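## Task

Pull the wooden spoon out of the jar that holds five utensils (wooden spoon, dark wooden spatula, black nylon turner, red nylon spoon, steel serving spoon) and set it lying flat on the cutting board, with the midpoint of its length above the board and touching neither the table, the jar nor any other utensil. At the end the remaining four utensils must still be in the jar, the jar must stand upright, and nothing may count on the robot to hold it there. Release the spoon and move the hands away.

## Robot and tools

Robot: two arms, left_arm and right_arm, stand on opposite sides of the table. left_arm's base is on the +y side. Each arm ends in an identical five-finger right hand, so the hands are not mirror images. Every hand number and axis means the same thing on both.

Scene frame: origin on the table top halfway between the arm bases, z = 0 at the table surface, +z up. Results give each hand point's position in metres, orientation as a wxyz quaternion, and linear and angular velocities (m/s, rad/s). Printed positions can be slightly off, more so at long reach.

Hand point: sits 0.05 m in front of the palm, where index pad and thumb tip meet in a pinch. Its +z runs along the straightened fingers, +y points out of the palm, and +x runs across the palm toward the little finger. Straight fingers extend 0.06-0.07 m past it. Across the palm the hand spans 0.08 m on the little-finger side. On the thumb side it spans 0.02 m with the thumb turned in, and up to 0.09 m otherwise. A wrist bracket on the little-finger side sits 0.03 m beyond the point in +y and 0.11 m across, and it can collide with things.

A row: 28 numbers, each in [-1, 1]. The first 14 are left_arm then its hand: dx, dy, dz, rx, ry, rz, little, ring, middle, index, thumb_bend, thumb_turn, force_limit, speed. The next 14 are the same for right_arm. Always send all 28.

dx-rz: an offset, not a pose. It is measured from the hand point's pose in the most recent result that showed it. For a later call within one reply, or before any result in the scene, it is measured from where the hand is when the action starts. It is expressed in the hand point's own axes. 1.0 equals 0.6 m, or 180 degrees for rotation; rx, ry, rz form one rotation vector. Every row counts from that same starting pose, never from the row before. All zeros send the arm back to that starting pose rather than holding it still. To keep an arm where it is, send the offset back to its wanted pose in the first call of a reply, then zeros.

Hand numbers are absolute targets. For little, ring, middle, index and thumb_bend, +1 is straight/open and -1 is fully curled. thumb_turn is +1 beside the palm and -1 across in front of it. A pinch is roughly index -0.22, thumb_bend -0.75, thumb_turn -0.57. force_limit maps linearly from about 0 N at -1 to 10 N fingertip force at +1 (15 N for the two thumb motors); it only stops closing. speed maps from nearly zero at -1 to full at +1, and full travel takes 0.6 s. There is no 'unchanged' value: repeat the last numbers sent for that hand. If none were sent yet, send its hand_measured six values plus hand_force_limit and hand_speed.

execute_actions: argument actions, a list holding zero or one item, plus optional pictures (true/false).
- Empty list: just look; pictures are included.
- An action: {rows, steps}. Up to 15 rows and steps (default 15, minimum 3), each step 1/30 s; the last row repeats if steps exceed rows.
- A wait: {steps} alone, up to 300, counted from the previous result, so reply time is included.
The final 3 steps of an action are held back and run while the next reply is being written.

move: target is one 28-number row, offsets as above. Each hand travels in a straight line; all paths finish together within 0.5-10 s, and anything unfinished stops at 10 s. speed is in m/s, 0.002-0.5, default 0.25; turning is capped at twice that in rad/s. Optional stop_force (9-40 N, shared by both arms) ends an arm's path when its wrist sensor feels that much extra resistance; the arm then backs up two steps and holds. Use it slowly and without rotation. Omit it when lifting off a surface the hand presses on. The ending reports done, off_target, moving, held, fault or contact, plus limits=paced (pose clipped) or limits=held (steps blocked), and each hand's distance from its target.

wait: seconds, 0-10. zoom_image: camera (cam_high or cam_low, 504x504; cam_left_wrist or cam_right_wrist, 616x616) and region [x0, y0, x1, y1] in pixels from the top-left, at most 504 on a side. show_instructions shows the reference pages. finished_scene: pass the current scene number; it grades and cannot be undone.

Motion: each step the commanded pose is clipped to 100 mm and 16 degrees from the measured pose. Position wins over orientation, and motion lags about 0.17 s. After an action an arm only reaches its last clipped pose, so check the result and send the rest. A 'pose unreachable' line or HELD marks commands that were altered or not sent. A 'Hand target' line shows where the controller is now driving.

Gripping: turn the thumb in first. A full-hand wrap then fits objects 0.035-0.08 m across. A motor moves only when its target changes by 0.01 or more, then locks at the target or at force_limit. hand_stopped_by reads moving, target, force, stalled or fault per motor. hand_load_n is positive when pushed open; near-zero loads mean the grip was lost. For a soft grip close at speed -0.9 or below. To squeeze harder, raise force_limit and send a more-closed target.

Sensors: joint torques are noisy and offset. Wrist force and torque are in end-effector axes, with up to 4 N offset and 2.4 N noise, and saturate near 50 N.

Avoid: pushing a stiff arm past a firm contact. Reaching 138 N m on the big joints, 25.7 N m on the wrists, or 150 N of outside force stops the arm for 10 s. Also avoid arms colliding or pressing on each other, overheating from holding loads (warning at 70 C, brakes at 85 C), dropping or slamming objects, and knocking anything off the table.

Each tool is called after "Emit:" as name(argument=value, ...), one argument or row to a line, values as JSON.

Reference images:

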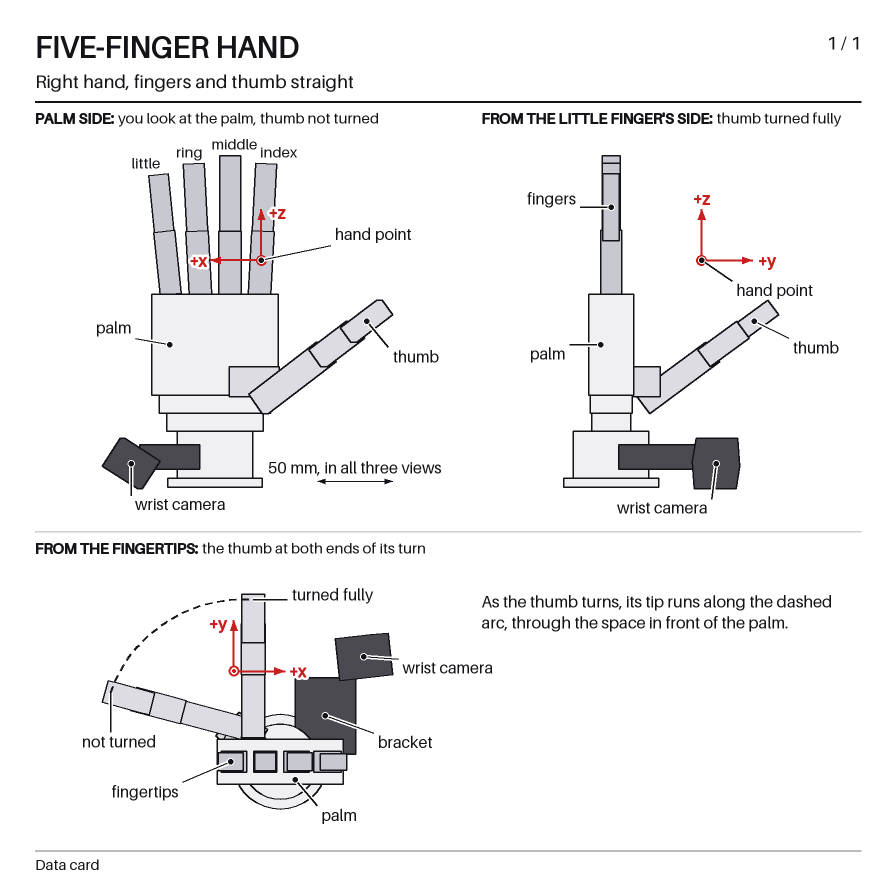

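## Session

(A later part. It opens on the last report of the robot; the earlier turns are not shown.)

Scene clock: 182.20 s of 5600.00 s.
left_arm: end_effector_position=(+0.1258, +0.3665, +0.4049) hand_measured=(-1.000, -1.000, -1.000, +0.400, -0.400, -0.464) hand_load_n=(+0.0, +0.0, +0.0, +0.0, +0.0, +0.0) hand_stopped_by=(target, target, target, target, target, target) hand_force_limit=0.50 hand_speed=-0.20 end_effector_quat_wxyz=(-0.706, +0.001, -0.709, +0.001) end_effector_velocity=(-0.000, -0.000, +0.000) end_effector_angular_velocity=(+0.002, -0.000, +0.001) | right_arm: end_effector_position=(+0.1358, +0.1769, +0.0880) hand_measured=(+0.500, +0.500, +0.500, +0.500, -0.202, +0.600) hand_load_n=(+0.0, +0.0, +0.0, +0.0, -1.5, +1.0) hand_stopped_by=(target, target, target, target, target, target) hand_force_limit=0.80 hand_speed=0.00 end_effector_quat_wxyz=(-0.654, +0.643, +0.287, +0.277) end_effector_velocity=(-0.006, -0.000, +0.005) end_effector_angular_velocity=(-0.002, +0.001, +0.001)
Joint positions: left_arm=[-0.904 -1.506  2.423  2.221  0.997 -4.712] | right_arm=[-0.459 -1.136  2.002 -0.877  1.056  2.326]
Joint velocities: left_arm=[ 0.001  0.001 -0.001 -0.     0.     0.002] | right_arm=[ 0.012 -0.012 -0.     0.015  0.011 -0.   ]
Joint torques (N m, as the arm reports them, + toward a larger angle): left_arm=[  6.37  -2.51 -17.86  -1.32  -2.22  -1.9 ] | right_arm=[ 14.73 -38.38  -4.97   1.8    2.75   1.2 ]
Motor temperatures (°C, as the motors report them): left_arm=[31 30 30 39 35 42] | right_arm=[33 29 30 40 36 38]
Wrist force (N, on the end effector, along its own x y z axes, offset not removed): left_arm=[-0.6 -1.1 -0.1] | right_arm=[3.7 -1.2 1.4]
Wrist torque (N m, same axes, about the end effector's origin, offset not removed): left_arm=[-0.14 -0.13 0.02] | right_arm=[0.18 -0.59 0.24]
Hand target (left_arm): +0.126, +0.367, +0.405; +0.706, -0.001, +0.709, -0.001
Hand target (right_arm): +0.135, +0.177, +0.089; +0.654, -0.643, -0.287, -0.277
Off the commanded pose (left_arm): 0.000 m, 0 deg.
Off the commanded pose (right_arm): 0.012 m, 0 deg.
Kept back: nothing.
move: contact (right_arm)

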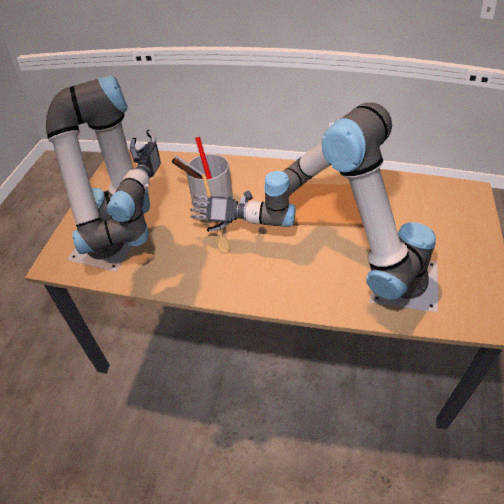

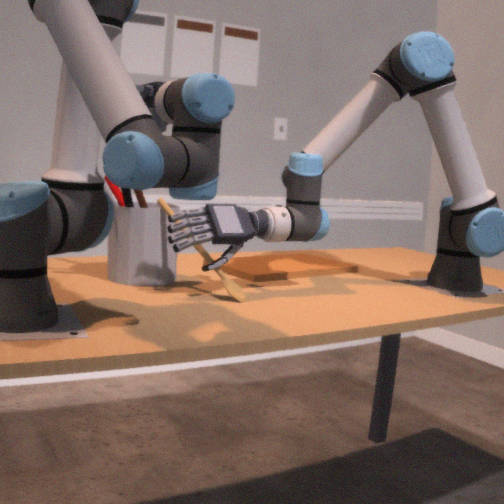

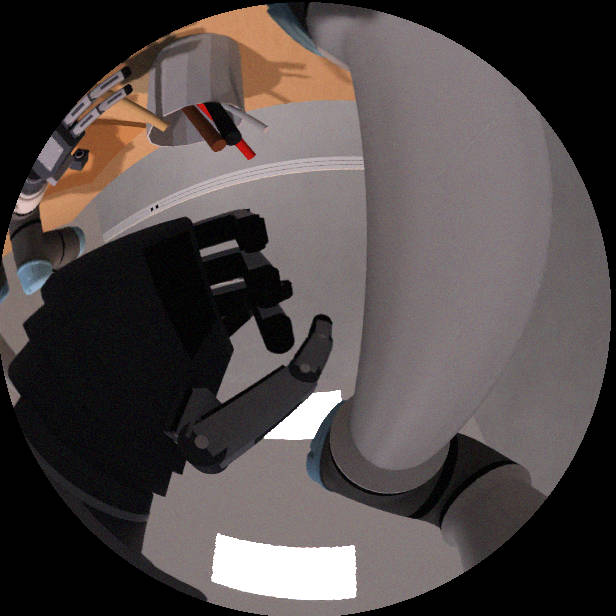

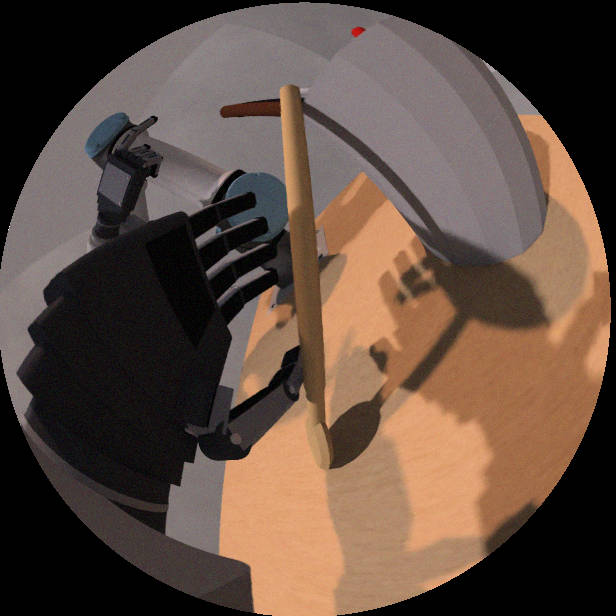

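Emit:
execute_actions(
  actions=[
    {"rows":[[0,0,0,0,0,0,-1,-1,-1,0.4,-0.4,-0.464,0.5,-0.2,0,0,0,0,0,0,-1,-1,-1,-1,-0.2,0.6,0.6,-0.4]],"steps":15},
  ],
)

Emit:
execute_actions(
  actions=[
    {"steps":60},
  ],
  pictures=true,
)

Emit:
zoom_image(
  camera="cam_low",
  region=[120,170,300,310],
)

Scene clock: 182.70 s of 5600.00 s.
left_arm: end_effector_position=(+0.1258, +0.3665, +0.4049) hand_measured=(-1.000, -1.000, -1.000, +0.400, -0.400, -0.464) hand_load_n=(+0.0, +0.0, +0.0, +0.0, +0.0, +0.0) hand_stopped_by=(target, target, target, target, target, target) hand_force_limit=0.50 hand_speed=-0.20 end_effector_quat_wxyz=(-0.706, +0.001, -0.709, +0.001) end_effector_velocity=(+0.000, +0.000, -0.000) end_effector_angular_velocity=(-0.001, +0.002, +0.000) | right_arm: end_effector_position=(+0.1356, +0.1768, +0.0880) hand_measured=(+0.204, +0.204, +0.204, +0.204, -0.200, +0.600) hand_load_n=(+0.0, +0.0, +0.0, +0.0, +0.0, +0.5) hand_stopped_by=(moving, moving, moving, moving, target, target) hand_force_limit=0.60 hand_speed=-0.40 end_effector_quat_wxyz=(-0.654, +0.643, +0.287, +0.277) end_effector_velocity=(+0.002, -0.000, -0.000) end_effector_angular_velocity=(+0.000, -0.001, -0.001)
Joint positions: left_arm=[-0.904 -1.506  2.423  2.221  0.997 -4.712] | right_arm=[-0.459 -1.136  2.003 -0.877  1.056  2.326]
Joint velocities: left_arm=[-0.    -0.001  0.    -0.001  0.     0.   ] | right_arm=[-0.003  0.001 -0.    -0.001 -0.001 -0.001]
Joint torques (N m, as the arm reports them, + toward a larger angle): left_arm=[  7.04  -2.2  -17.72  -1.44  -2.3   -1.84] | right_arm=[-15.15 -22.41 -25.22  -4.09  -1.54   0.65]
Motor temperatures (°C, as the motors report them): left_arm=[31 30 30 39 35 42] | right_arm=[33 29 30 40 36 38]
Wrist force (N, on the end effector, along its own x y z axes, offset not removed): left_arm=[0.7 -0.2 0.9] | right_arm=[1.1 0.7 2.6]
Wrist torque (N m, same axes, about the end effector's origin, offset not removed): left_arm=[0.01 -0.44 0.07] | right_arm=[0.21 -0.37 0.16]
Steps of this call (steps 1 to 3: nothing new was sent; steps 4 to 15: the first 12 steps of this action). Readings (end_effector_position | what the end effector reports):
4: left_arm (+0.1258, +0.3665, +0.4049) | right_arm (+0.1353, +0.1768, +0.0884) | left_arm hand_measured=(-1.000, -1.000, -1.000, +0.400, -0.400, -0.464) hand_load_n=(+0.0, +0.0, +0.0, +0.0, +0.0, +0.0) hand_stopped_by=(target, target, target, target, target, target) hand_force_limit=0.50 hand_speed=-0.20 | right_arm hand_measured=(+0.500, +0.500, +0.500, +0.500, -0.200, +0.600) hand_load_n=(+0.0, +0.0, +0.0, +0.0, +0.0, +0.0) hand_stopped_by=(moving, moving, moving, moving, target, target) hand_force_limit=0.60 hand_speed=-0.40
5: left_arm (+0.1258, +0.3665, +0.4049) | right_arm (+0.1352, +0.1768, +0.0884) | left_arm hand_measured=(-1.000, -1.000, -1.000, +0.400, -0.400, -0.464) hand_load_n=(+0.0, +0.0, +0.0, +0.0, +0.0, +0.0) hand_stopped_by=(target, target, target, target, target, target) hand_force_limit=0.50 hand_speed=-0.20 | right_arm hand_measured=(+0.500, +0.500, +0.500, +0.500, -0.200, +0.600) hand_load_n=(+0.0, +0.0, +0.0, +0.0, +0.0, +0.0) hand_stopped_by=(moving, moving, moving, moving, target, target) hand_force_limit=0.60 hand_speed=-0.40
7: left_arm (+0.1258, +0.3665, +0.4049) | right_arm (+0.1352, +0.1768, +0.0883) | left_arm hand_measured=(-1.000, -1.000, -1.000, +0.400, -0.400, -0.464) hand_load_n=(+0.0, +0.0, +0.0, +0.0, +0.0, +0.0) hand_stopped_by=(target, target, target, target, target, target) hand_force_limit=0.50 hand_speed=-0.20 | right_arm hand_measured=(+0.470, +0.470, +0.470, +0.470, -0.200, +0.600) hand_load_n=(+0.0, +0.0, +0.0, +0.0, +0.0, +0.0) hand_stopped_by=(moving, moving, moving, moving, target, target) hand_force_limit=0.60 hand_speed=-0.40
11: left_arm (+0.1258, +0.3665, +0.4049) | right_arm (+0.1354, +0.1768, +0.0881) | left_arm hand_measured=(-1.000, -1.000, -1.000, +0.400, -0.400, -0.464) hand_load_n=(+0.0, +0.0, +0.0, +0.0, +0.0, +0.0) hand_stopped_by=(target, target, target, target, target, target) hand_force_limit=0.50 hand_speed=-0.20 | right_arm hand_measured=(+0.336, +0.336, +0.336, +0.336, -0.200, +0.600) hand_load_n=(+0.0, +0.0, +0.0, +0.0, +0.0, +0.0) hand_stopped_by=(moving, moving, moving, moving, target, target) hand_force_limit=0.60 hand_speed=-0.40
15: the state above

Scene clock: 184.70 s of 5600.00 s.
left_arm: end_effector_position=(+0.1258, +0.3665, +0.4049) hand_measured=(-1.000, -1.000, -1.000, +0.400, -0.400, -0.464) hand_load_n=(+0.0, +0.0, +0.0, +0.0, +0.0, +0.0) hand_stopped_by=(target, target, target, target, target, target) hand_force_limit=0.50 hand_speed=-0.20 end_effector_quat_wxyz=(-0.706, +0.001, -0.709, +0.001) end_effector_velocity=(+0.000, +0.000, -0.000) end_effector_angular_velocity=(-0.002, +0.002, +0.000) | right_arm: end_effector_position=(+0.1358, +0.1769, +0.0880) hand_measured=(-1.000, -1.000, -1.000, -1.000, -0.200, +0.600) hand_load_n=(+0.0, +0.0, +0.0, +0.0, +0.0, +0.0) hand_stopped_by=(target, target, target, target, target, target) hand_force_limit=0.60 hand_speed=-0.40 end_effector_quat_wxyz=(-0.654, +0.643, +0.287, +0.277) end_effector_velocity=(-0.000, +0.000, +0.000) end_effector_angular_velocity=(+0.000, +0.000, +0.000)
Joint positions: left_arm=[-0.904 -1.506  2.423  2.221  0.997 -4.712] | right_arm=[-0.459 -1.136  2.002 -0.877  1.056  2.326]
Joint velocities: left_arm=[-0.    -0.001 -0.    -0.001  0.    -0.   ] | right_arm=[ 0.    -0.    -0.     0.     0.     0.001]
Joint torques (N m, as the arm reports them, + toward a larger angle): left_arm=[  6.99  -2.01 -17.69  -1.44  -2.18  -1.79] | right_arm=[-11.79 -24.88 -24.41  -3.81  -1.53   0.57]
Motor temperatures (°C, as the motors report them): left_arm=[31 30 30 39 35 42] | right_arm=[33 29 30 40 36 38]
Wrist force (N, on the end effector, along its own x y z axes, offset not removed): left_arm=[-0.4 -1.7 0.6] | right_arm=[-0.5 2.0 1.8]
Wrist torque (N m, same axes, about the end effector's origin, offset not removed): left_arm=[-0.31 -0.15 -0.04] | right_arm=[0.33 -0.15 -0.03]
Hand target (left_arm): +0.126, +0.367, +0.405; +0.706, -0.001, +0.709, -0.001
Hand target (right_arm): +0.136, +0.177, +0.088; +0.654, -0.643, -0.287, -0.277
Off the commanded pose (left_arm): 0.000 m, 0 deg.
Off the commanded pose (right_arm): 0.000 m, 0 deg.
Kept back: nothing.
Steps of this call (steps 1 to 3: the last 3 steps of your previous action; steps 4 to 60: nothing new was sent). Readings (end_effector_position | what the end effector reports):
1: left_arm (+0.1258, +0.3665, +0.4049) | right_arm (+0.1357, +0.1768, +0.0879) | left_arm hand_measured=(-1.000, -1.000, -1.000, +0.400, -0.400, -0.464) hand_load_n=(+0.0, +0.0, +0.0, +0.0, +0.0, +0.0) hand_stopped_by=(target, target, target, target, target, target) hand_force_limit=0.50 hand_speed=-0.20 | right_arm hand_measured=(+0.170, +0.170, +0.170, +0.170, -0.200, +0.600) hand_load_n=(+0.0, +0.0, +0.0, +0.0, +0.0, +0.5) hand_stopped_by=(moving, moving, moving, moving, target, target) hand_force_limit=0.60 hand_speed=-0.40
2: left_arm (+0.1258, +0.3665, +0.4049) | right_arm (+0.1357, +0.1768, +0.0879) | left_arm hand_measured=(-1.000, -1.000, -1.000, +0.400, -0.400, -0.464) hand_load_n=(+0.0, +0.0, +0.0, +0.0, +0.0, +0.0) hand_stopped_by=(target, target, target, target, target, target) hand_force_limit=0.50 hand_speed=-0.20 | right_arm hand_measured=(+0.136, +0.136, +0.136, +0.136, -0.200, +0.600) hand_load_n=(+0.0, +0.0, +0.0, +0.0, +0.0, +0.5) hand_stopped_by=(moving, moving, moving, moving, target, target) hand_force_limit=0.60 hand_speed=-0.40
4: left_arm (+0.1258, +0.3665, +0.4049) | right_arm (+0.1358, +0.1768, +0.0880) | left_arm hand_measured=(-1.000, -1.000, -1.000, +0.400, -0.400, -0.464) hand_load_n=(+0.0, +0.0, +0.0, +0.0, +0.0, +0.0) hand_stopped_by=(target, target, target, target, target, target) hand_force_limit=0.50 hand_speed=-0.20 | right_arm hand_measured=(+0.070, +0.070, +0.070, +0.070, -0.200, +0.600) hand_load_n=(+0.0, +0.0, +0.0, +0.0, +0.0, +0.5) hand_stopped_by=(moving, moving, moving, moving, target, target) hand_force_limit=0.60 hand_speed=-0.40
8: left_arm (+0.1258, +0.3665, +0.4049) | right_arm (+0.1358, +0.1768, +0.0880) | left_arm hand_measured=(-1.000, -1.000, -1.000, +0.400, -0.400, -0.464) hand_load_n=(+0.0, +0.0, +0.0, +0.0, +0.0, +0.0) hand_stopped_by=(target, target, target, target, target, target) hand_force_limit=0.50 hand_speed=-0.20 | right_arm hand_measured=(-0.064, -0.064, -0.064, -0.064, -0.200, +0.600) hand_load_n=(+0.0, +0.0, +0.0, +0.0, +0.0, +0.5) hand_stopped_by=(moving, moving, moving, moving, target, target) hand_force_limit=0.60 hand_speed=-0.40
60: the state above

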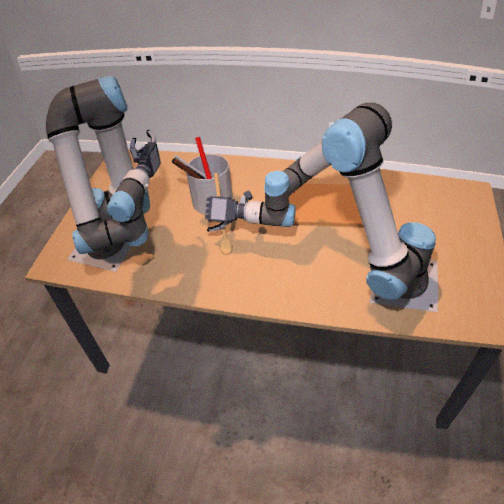

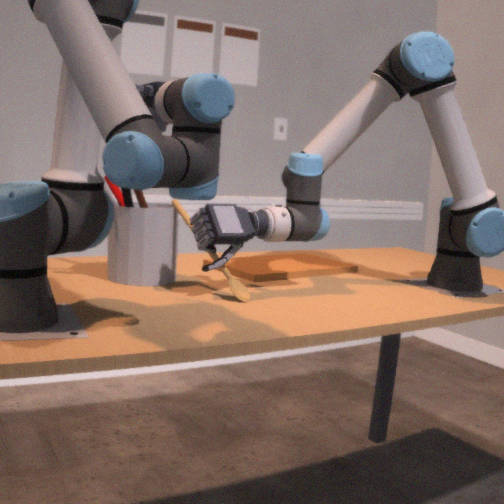

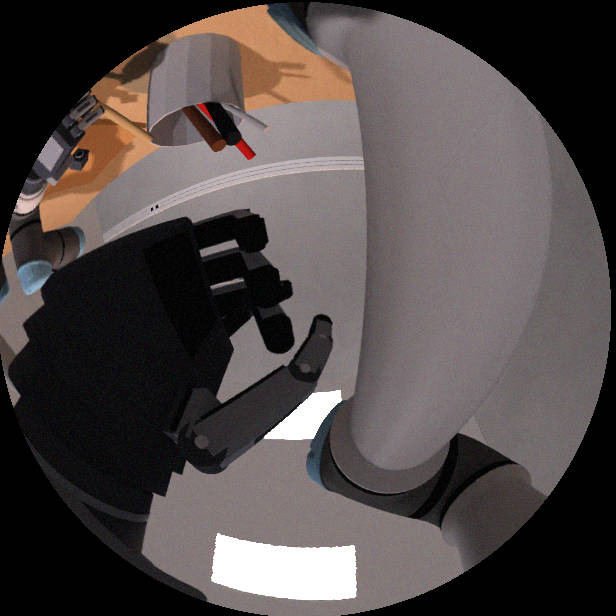

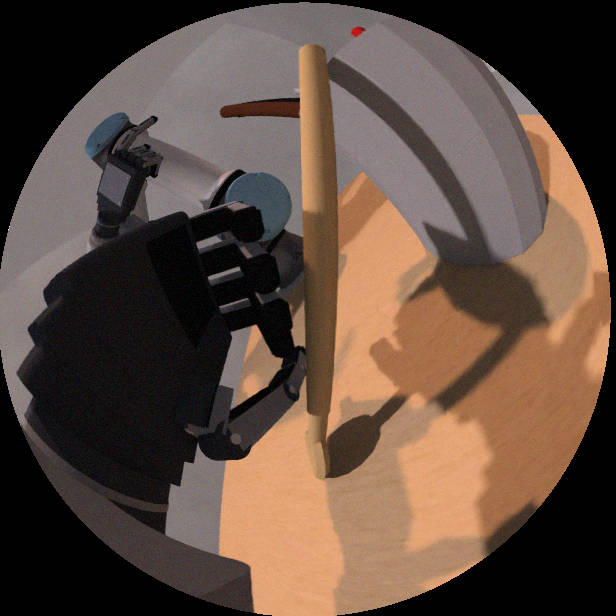

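Region (120, 170, 300, 310) of cam_low's 504x504 image, scaled by 2.800, with more detail than that image has.

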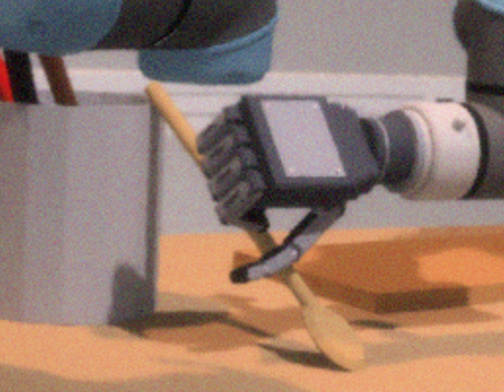

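Emit:
move(
  target=[0,0,0,0,0,0,-1,-1,-1,0.4,-0.4,-0.464,0.5,-0.2,0.02,-0.09,0.0,0,0,0,-1,-1,-1,-1,1,1,0.6,0],
  speed=0.04,
)

Emit:
move(
  target=[0,0,0,0,0,0,-1,-1,-1,0.4,-0.4,-0.464,0.5,-0.2,0,0,0.02,0,0,0,0.6,0.6,0.6,0.6,1,1,0.6,0],
  speed=0.03,
)

Emit:
move(
  target=[0,0,0,0,0,0,-1,-1,-1,0.4,-0.4,-0.464,0.5,-0.2,0,0.17,0,0,0,0,0.6,0.6,0.6,0.6,1,1,0.6,0],
  speed=0.02,
  stop_force=9,
)

Emit:
zoom_image(
  camera="cam_low",
  region=[120,170,300,310],
)

Scene clock: 186.73 s of 5600.00 s.
left_arm: end_effector_position=(+0.1258, +0.3665, +0.4049) hand_measured=(-1.000, -1.000, -1.000, +0.400, -0.400, -0.464) hand_load_n=(+0.0, +0.0, +0.0, +0.0, +0.0, +0.0) hand_stopped_by=(target, target, target, target, target, target) hand_force_limit=0.50 hand_speed=-0.20 end_effector_quat_wxyz=(-0.706, +0.001, -0.709, +0.001) end_effector_velocity=(-0.000, -0.001, +0.000) end_effector_angular_velocity=(-0.001, -0.001, -0.001) | right_arm: end_effector_position=(+0.1047, +0.1758, +0.1332) hand_measured=(-1.000, -1.000, -1.000, -1.000, +1.000, +1.000) hand_load_n=(+0.0, +0.0, +0.0, +0.0, +0.0, +0.0) hand_stopped_by=(target, target, target, target, target, target) hand_force_limit=0.60 hand_speed=0.00 end_effector_quat_wxyz=(-0.654, +0.643, +0.287, +0.277) end_effector_velocity=(-0.001, -0.000, +0.002) end_effector_angular_velocity=(-0.001, +0.000, -0.001)
Joint positions: left_arm=[-0.904 -1.506  2.423  2.221  0.997 -4.712] | right_arm=[-0.396 -1.232  1.988 -0.766  1.119  2.325]
Joint velocities: left_arm=[ 0.001  0.001 -0.     0.    -0.002 -0.001] | right_arm=[ 0.003 -0.004 -0.001  0.006  0.004 -0.   ]
Joint torques (N m, as the arm reports them, + toward a larger angle): left_arm=[  6.67  -2.32 -17.44  -1.45  -2.17  -1.78] | right_arm=[ 14.71 -38.21 -26.57   1.34   2.72  -2.35]
Motor temperatures (°C, as the motors report them): left_arm=[31 30 30 39 35 42] | right_arm=[33 29 30 40 36 38]
Wrist force (N, on the end effector, along its own x y z axes, offset not removed): left_arm=[0.5 -1.0 0.7] | right_arm=[1.5 0.8 2.2]
Wrist torque (N m, same axes, about the end effector's origin, offset not removed): left_arm=[-0.16 -0.35 0.07] | right_arm=[0.25 -0.51 0.14]
Hand target (left_arm): +0.126, +0.367, +0.405; +0.706, -0.001, +0.709, -0.001
Hand target (right_arm): +0.104, +0.176, +0.133; +0.654, -0.643, -0.287, -0.277
Off the commanded pose (left_arm): 0.000 m, 0 deg.
Off the commanded pose (right_arm): 0.000 m, 0 deg.
Kept back: nothing.
move: done

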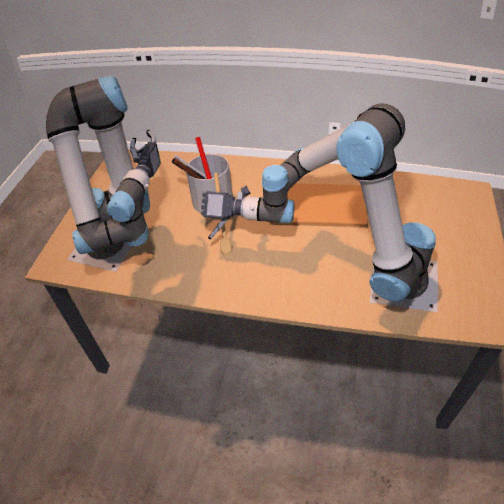

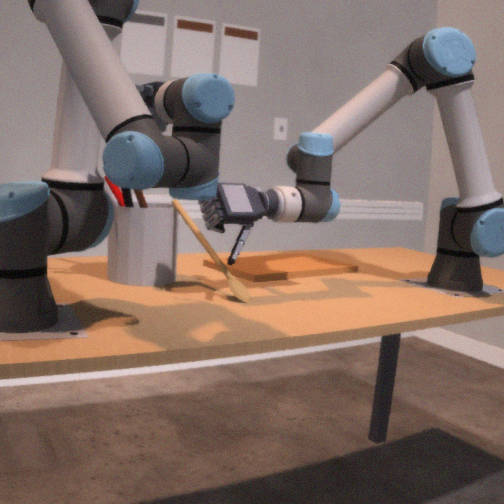

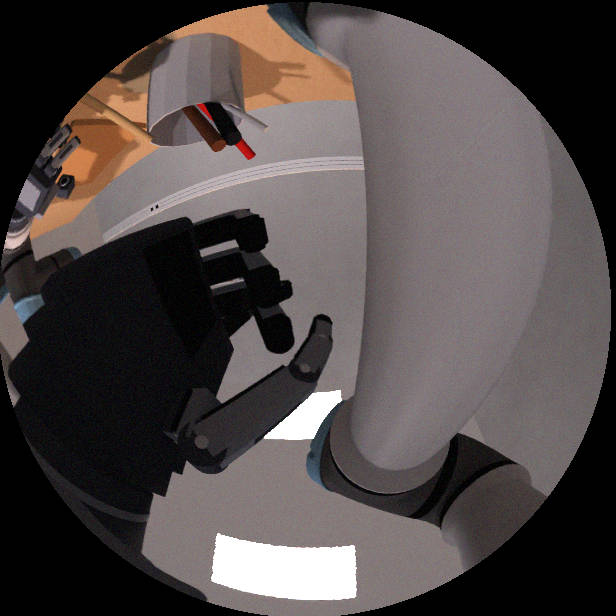

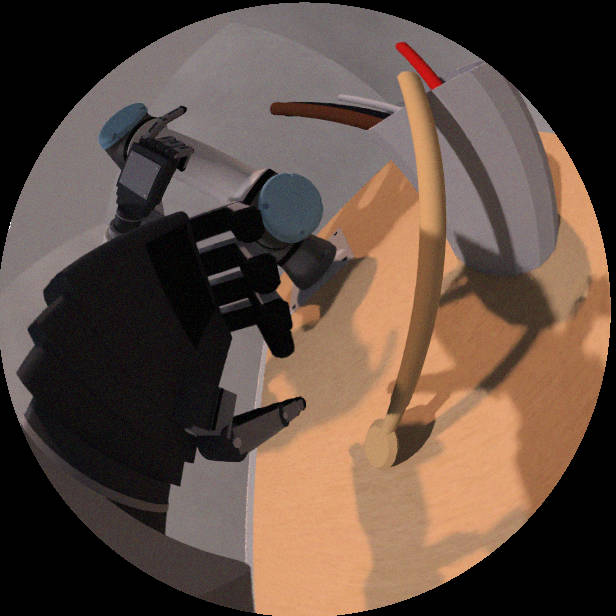

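Scene clock: 187.97 s of 5600.00 s.
left_arm: end_effector_position=(+0.1258, +0.3665, +0.4049) hand_measured=(-1.000, -1.000, -1.000, +0.400, -0.400, -0.464) hand_load_n=(+0.0, +0.0, +0.0, +0.0, +0.0, +0.0) hand_stopped_by=(target, target, target, target, target, target) hand_force_limit=0.50 hand_speed=-0.20 end_effector_quat_wxyz=(-0.706, +0.001, -0.709, +0.001) end_effector_velocity=(-0.001, +0.000, +0.000) end_effector_angular_velocity=(+0.001, -0.000, -0.001) | right_arm: end_effector_position=(+0.1044, +0.1878, +0.1333) hand_measured=(+0.600, +0.600, +0.600, +0.600, +1.000, +1.000) hand_load_n=(+0.0, +0.0, +0.0, +0.0, +0.0, +0.0) hand_stopped_by=(target, target, target, target, target, target) hand_force_limit=0.60 hand_speed=0.00 end_effector_quat_wxyz=(-0.654, +0.643, +0.287, +0.277) end_effector_velocity=(-0.002, +0.000, -0.000) end_effector_angular_velocity=(-0.000, +0.000, +0.002)
Joint positions: left_arm=[-0.904 -1.506  2.423  2.221  0.997 -4.712] | right_arm=[-0.384 -1.209  1.953 -0.754  1.131  2.325]
Joint velocities: left_arm=[-0.002  0.    -0.     0.     0.001  0.001] | right_arm=[ 0.003  0.    -0.     0.     0.001 -0.   ]
Joint torques (N m, as the arm reports them, + toward a larger angle): left_arm=[  6.12  -2.03 -17.75  -1.42  -2.11  -1.86] | right_arm=[ 14.25 -22.55 -26.58   1.2    1.83  -2.44]
Motor temperatures (°C, as the motors report them): left_arm=[31 30 30 39 35 42] | right_arm=[33 29 30 40 36 38]
Wrist force (N, on the end effector, along its own x y z axes, offset not removed): left_arm=[-0.7 -0.6 0.5] | right_arm=[0.9 1.5 1.8]
Wrist torque (N m, same axes, about the end effector's origin, offset not removed): left_arm=[-0.09 -0.15 0.00] | right_arm=[0.30 -0.35 0.12]
Hand target (left_arm): +0.126, +0.367, +0.405; +0.706, -0.001, +0.709, -0.001
Hand target (right_arm): +0.104, +0.188, +0.133; +0.654, -0.643, -0.287, -0.277
Off the commanded pose (left_arm): 0.000 m, 0 deg.
Off the commanded pose (right_arm): 0.000 m, 0 deg.
Kept back: nothing.
move: done

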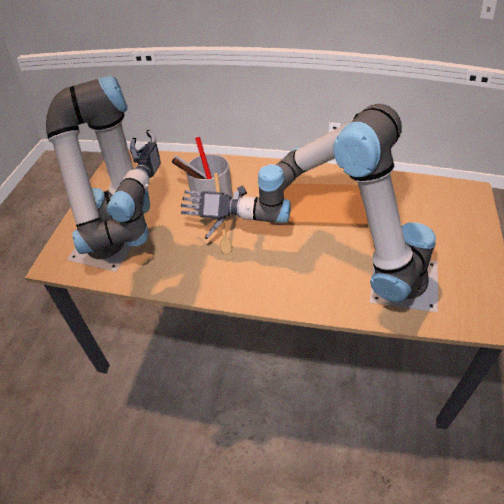

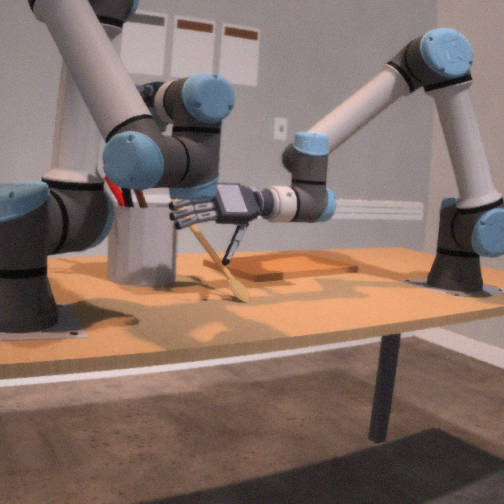

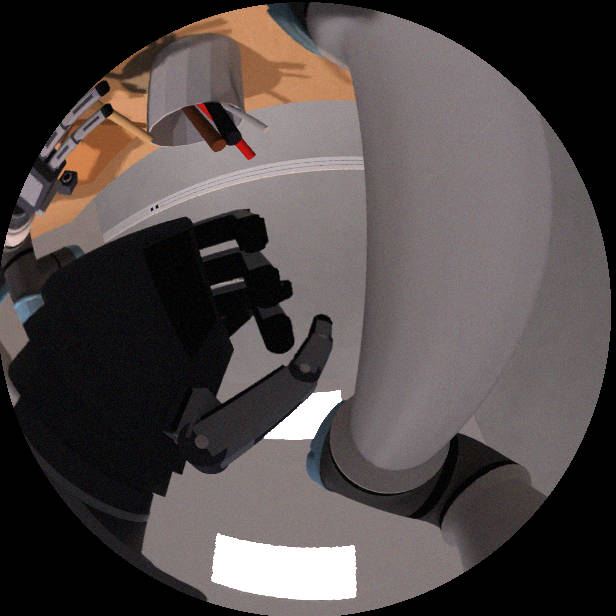

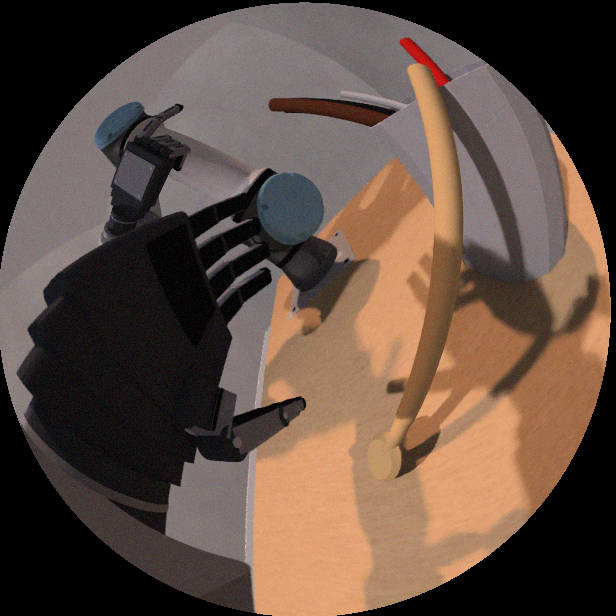

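Scene clock: 193.40 s of 5600.00 s.
left_arm: end_effector_position=(+0.1258, +0.3665, +0.4049) hand_measured=(-1.000, -1.000, -1.000, +0.400, -0.400, -0.464) hand_load_n=(+0.0, +0.0, +0.0, +0.0, +0.0, +0.0) hand_stopped_by=(target, target, target, target, target, target) hand_force_limit=0.50 hand_speed=-0.20 end_effector_quat_wxyz=(-0.706, +0.001, -0.709, +0.001) end_effector_velocity=(+0.000, +0.000, +0.000) end_effector_angular_velocity=(+0.001, +0.000, +0.001) | right_arm: end_effector_position=(+0.1788, +0.1899, +0.0642) hand_measured=(+0.600, +0.600, +0.600, +0.600, +1.000, +1.000) hand_load_n=(+0.0, +0.0, +0.0, +0.0, +0.0, +0.0) hand_stopped_by=(target, target, target, target, target, target) hand_force_limit=0.60 hand_speed=0.00 end_effector_quat_wxyz=(-0.654, +0.643, +0.287, +0.277) end_effector_velocity=(+0.002, +0.000, -0.002) end_effector_angular_velocity=(+0.000, -0.001, +0.000)
Joint positions: left_arm=[-0.904 -1.506  2.423  2.221  0.997 -4.712] | right_arm=[-0.528 -1.05   1.945 -0.905  0.987  2.327]
Joint velocities: left_arm=[ 0.001 -0.001  0.     0.001 -0.     0.001] | right_arm=[-0.004  0.005 -0.001 -0.004 -0.004 -0.001]
Joint torques (N m, as the arm reports them, + toward a larger angle): left_arm=[  7.09  -2.5  -17.32  -1.52  -2.11  -1.82] | right_arm=[-12.52 -25.13 -24.72  -4.05  -1.59   2.59]
Motor temperatures (°C, as the motors report them): left_arm=[31 30 30 39 35 42] | right_arm=[33 29 30 40 36 38]
Wrist force (N, on the end effector, along its own x y z axes, offset not removed): left_arm=[-1.1 -1.8 1.7] | right_arm=[-0.1 0.3 2.6]
Wrist torque (N m, same axes, about the end effector's origin, offset not removed): left_arm=[-0.32 -0.21 -0.04] | right_arm=[0.16 -0.19 0.02]
Hand target (left_arm): +0.126, +0.367, +0.405; +0.706, -0.001, +0.709, -0.001
Hand target (right_arm): +0.179, +0.190, +0.064; +0.654, -0.643, -0.287, -0.277
Off the commanded pose (left_arm): 0.000 m, 0 deg.
Off the commanded pose (right_arm): 0.000 m, 0 deg.
Kept back: nothing.
move: done

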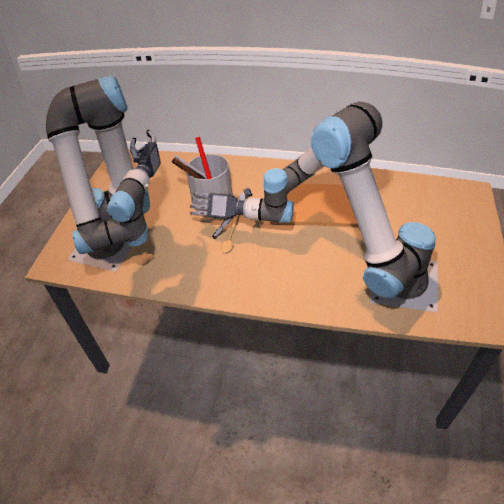

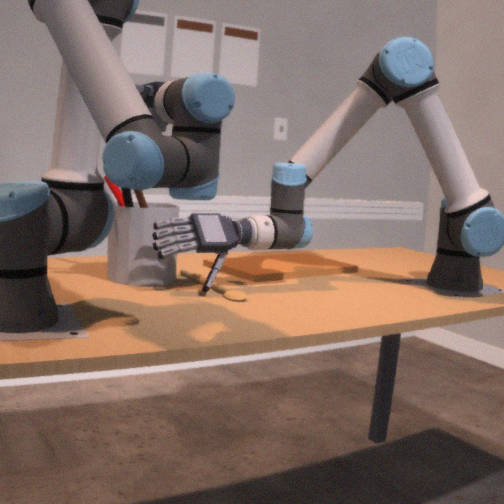

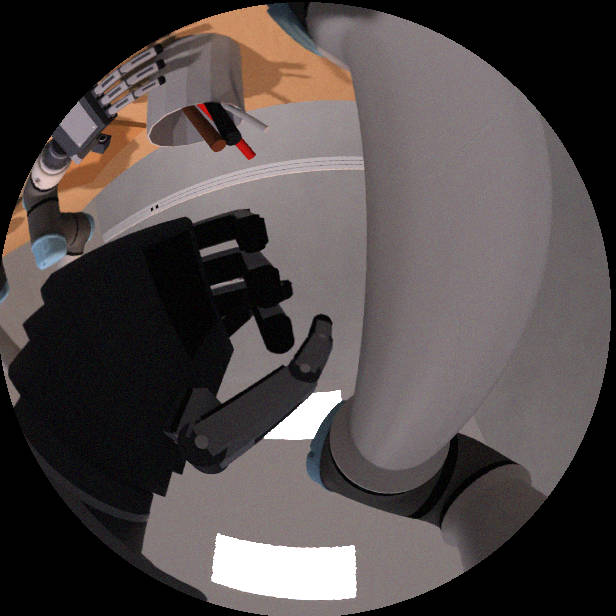

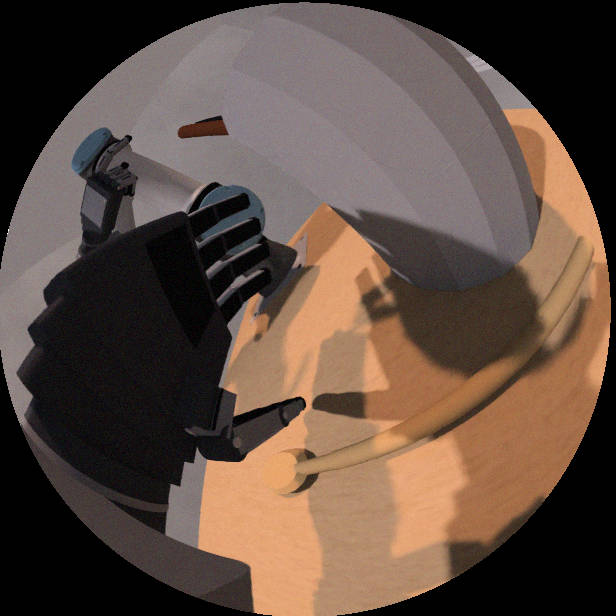

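Region (120, 170, 300, 310) of cam_low's 504x504 image, scaled by 2.800, with more detail than that image has.

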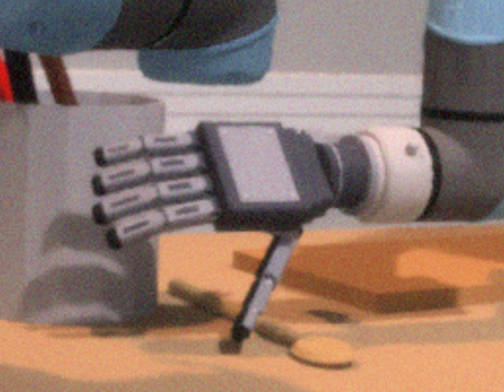

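Emit:
move(
  target=[0,0,0,0,0,0,-1,-1,-1,0.4,-0.4,-0.464,0.5,-0.2, 0.08,-0.06,0,0,0,0,0.6,0.6,0.6,0.6,1,1,0.6,0],
  speed=0.1,
)

Scene clock: 194.97 s of 5600.00 s.
left_arm: end_effector_position=(+0.1258, +0.3665, +0.4049) hand_measured=(-1.000, -1.000, -1.000, +0.400, -0.400, -0.464) hand_load_n=(+0.0, +0.0, +0.0, +0.0, +0.0, +0.0) hand_stopped_by=(target, target, target, target, target, target) hand_force_limit=0.50 hand_speed=-0.20 end_effector_quat_wxyz=(-0.706, +0.001, -0.709, +0.001) end_effector_velocity=(+0.000, +0.000, -0.000) end_effector_angular_velocity=(-0.001, -0.000, +0.000) | right_arm: end_effector_position=(+0.1851, +0.1896, +0.1235) hand_measured=(+0.600, +0.600, +0.600, +0.600, +1.000, +1.000) hand_load_n=(+0.0, +0.0, +0.0, +0.0, +0.0, +0.0) hand_stopped_by=(target, target, target, target, target, target) hand_force_limit=0.60 hand_speed=0.00 end_effector_quat_wxyz=(-0.654, +0.643, +0.287, +0.277) end_effector_velocity=(-0.000, -0.000, +0.002) end_effector_angular_velocity=(-0.001, -0.001, +0.002)
Joint positions: left_arm=[-0.904 -1.506  2.423  2.221  0.997 -4.712] | right_arm=[-0.54  -1.156  1.905 -0.76   0.975  2.327]
Joint velocities: left_arm=[ 0.     0.     0.    -0.     0.    -0.001] | right_arm=[-0.    -0.004 -0.002  0.008 -0.002 -0.002]
Joint torques (N m, as the arm reports them, + toward a larger angle): left_arm=[  6.52  -1.96 -17.69  -1.44  -2.13  -1.77] | right_arm=[-12.68 -44.09 -27.53   1.3   -1.58  -2.16]
Motor temperatures (°C, as the motors report them): left_arm=[31 30 30 39 35 42] | right_arm=[33 29 30 40 36 38]
Wrist force (N, on the end effector, along its own x y z axes, offset not removed): left_arm=[0.1 -1.8 1.1] | right_arm=[1.0 2.2 1.2]
Wrist torque (N m, same axes, about the end effector's origin, offset not removed): left_arm=[-0.33 -0.32 0.00] | right_arm=[0.28 -0.43 0.05]
Hand target (left_arm): +0.126, +0.367, +0.405; +0.706, -0.001, +0.709, -0.001
Hand target (right_arm): +0.185, +0.190, +0.124; +0.654, -0.643, -0.287, -0.277
Off the commanded pose (left_arm): 0.000 m, 0 deg.
Off the commanded pose (right_arm): 0.000 m, 0 deg.
Kept back: nothing.
move: done

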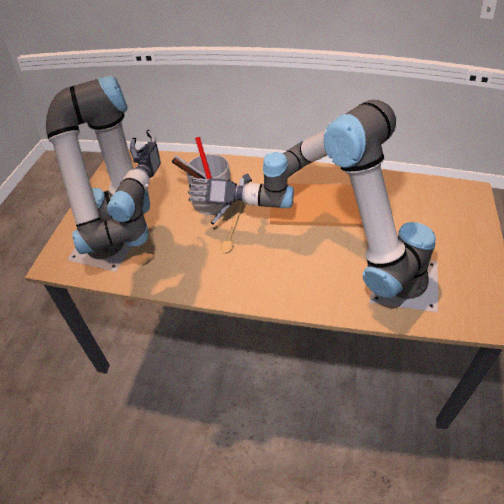

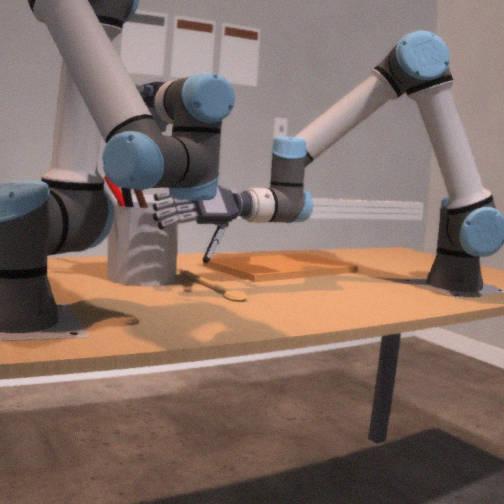

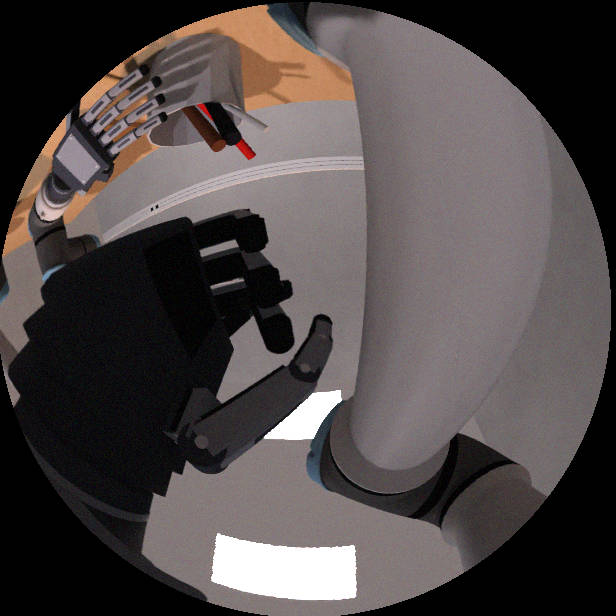

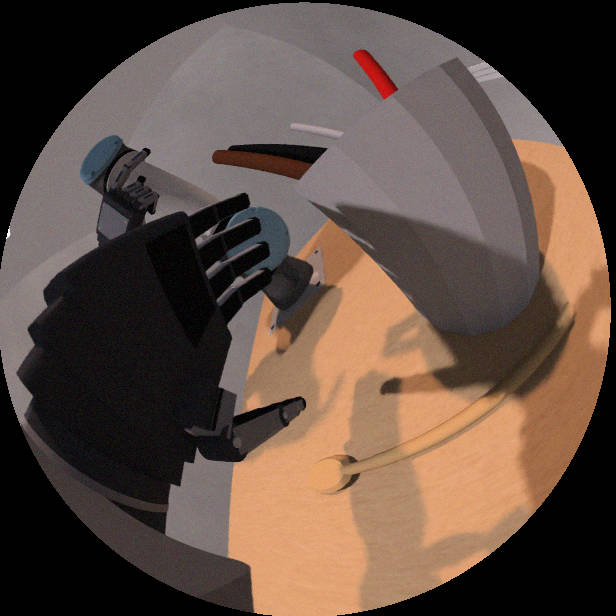

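Emit:
move(
  target=[0,0,0,0,0,0,-1,-1,-1,0.4,-0.4,-0.464,0.5,-0.2, 0.1,-0.12,-0.25,0,0,0,0.6,0.6,0.6,0.6,1,1,0.6,0],
  speed=0.2,
)

Emit:
zoom_image(
  camera="cam_high",
  region=[150,120,400,300],
)

Scene clock: 196.83 s of 5600.00 s.
left_arm: end_effector_position=(+0.1258, +0.3665, +0.4049) hand_measured=(-1.000, -1.000, -1.000, +0.400, -0.400, -0.464) hand_load_n=(+0.0, +0.0, +0.0, +0.0, +0.0, +0.0) hand_stopped_by=(target, target, target, target, target, target) hand_force_limit=0.50 hand_speed=-0.20 end_effector_quat_wxyz=(-0.706, +0.001, -0.709, +0.001) end_effector_velocity=(+0.000, +0.000, -0.000) end_effector_angular_velocity=(-0.001, +0.000, +0.002) | right_arm: end_effector_position=(+0.1763, +0.0389, +0.2148) hand_measured=(+0.600, +0.600, +0.600, +0.600, +1.000, +1.000) hand_load_n=(+0.0, +0.0, +0.0, +0.0, +0.0, +0.0) hand_stopped_by=(target, target, target, target, target, target) hand_force_limit=0.60 hand_speed=0.00 end_effector_quat_wxyz=(-0.654, +0.643, +0.287, +0.277) end_effector_velocity=(+0.000, -0.002, +0.002) end_effector_angular_velocity=(+0.000, -0.000, +0.000)
Joint positions: left_arm=[-0.904 -1.506  2.423  2.221  0.997 -4.712] | right_arm=[-0.774 -1.633  2.2   -0.581  0.741  2.331]
Joint velocities: left_arm=[ 0.001  0.    -0.    -0.     0.001 -0.001] | right_arm=[-0.006 -0.008  0.002  0.005 -0.007  0.   ]
Joint torques (N m, as the arm reports them, + toward a larger angle): left_arm=[  6.81  -2.65 -17.45  -1.41  -2.23  -1.76] | right_arm=[-11.62 -24.53 -10.64   1.88  -1.88   0.27]
Motor temperatures (°C, as the motors report them): left_arm=[31 30 30 39 35 42] | right_arm=[33 29 30 40 36 38]
Wrist force (N, on the end effector, along its own x y z axes, offset not removed): left_arm=[0.9 0.2 0.0] | right_arm=[0.1 2.3 2.3]
Wrist torque (N m, same axes, about the end effector's origin, offset not removed): left_arm=[0.08 -0.40 0.12] | right_arm=[0.37 -0.20 -0.02]
Hand target (left_arm): +0.126, +0.367, +0.405; +0.706, -0.001, +0.709, -0.001
Hand target (right_arm): +0.176, +0.039, +0.215; +0.654, -0.643, -0.287, -0.277
Off the commanded pose (left_arm): 0.000 m, 0 deg.
Off the commanded pose (right_arm): 0.000 m, 0 deg.
Kept back: nothing.
move: done

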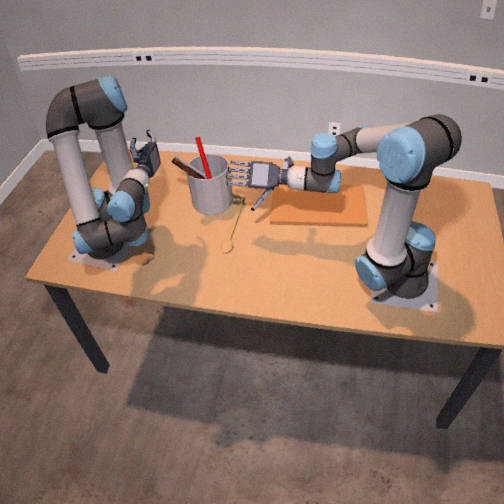

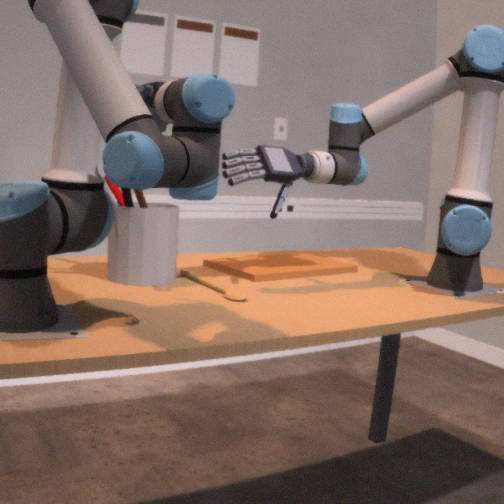

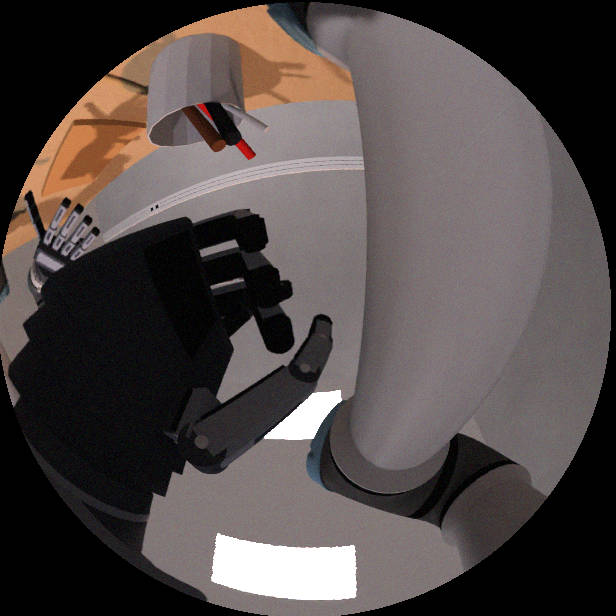

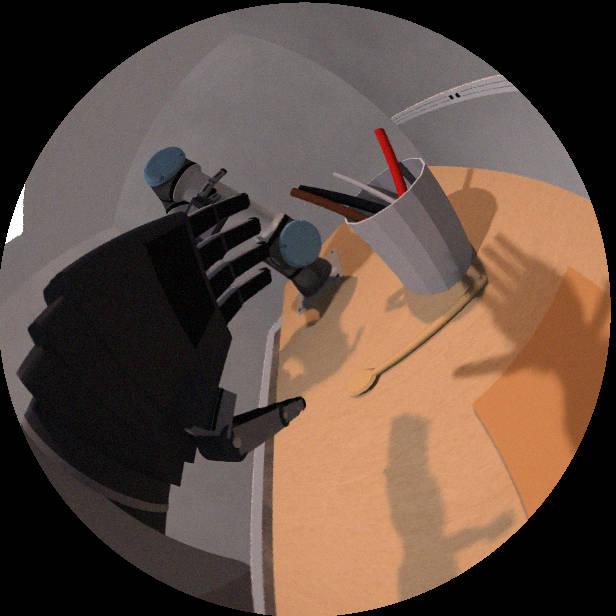

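Region (150, 120, 400, 300) of cam_high's 504x504 image, scaled by 2.016, with more detail than that image has; it fills the top 363 rows of this view, and the rest is white.

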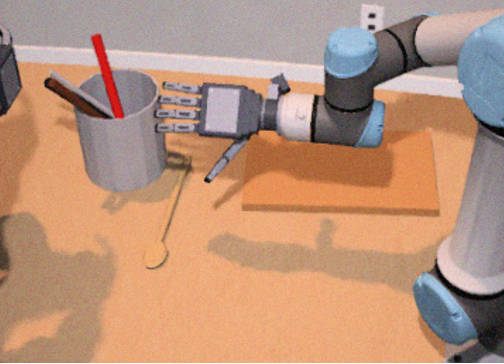

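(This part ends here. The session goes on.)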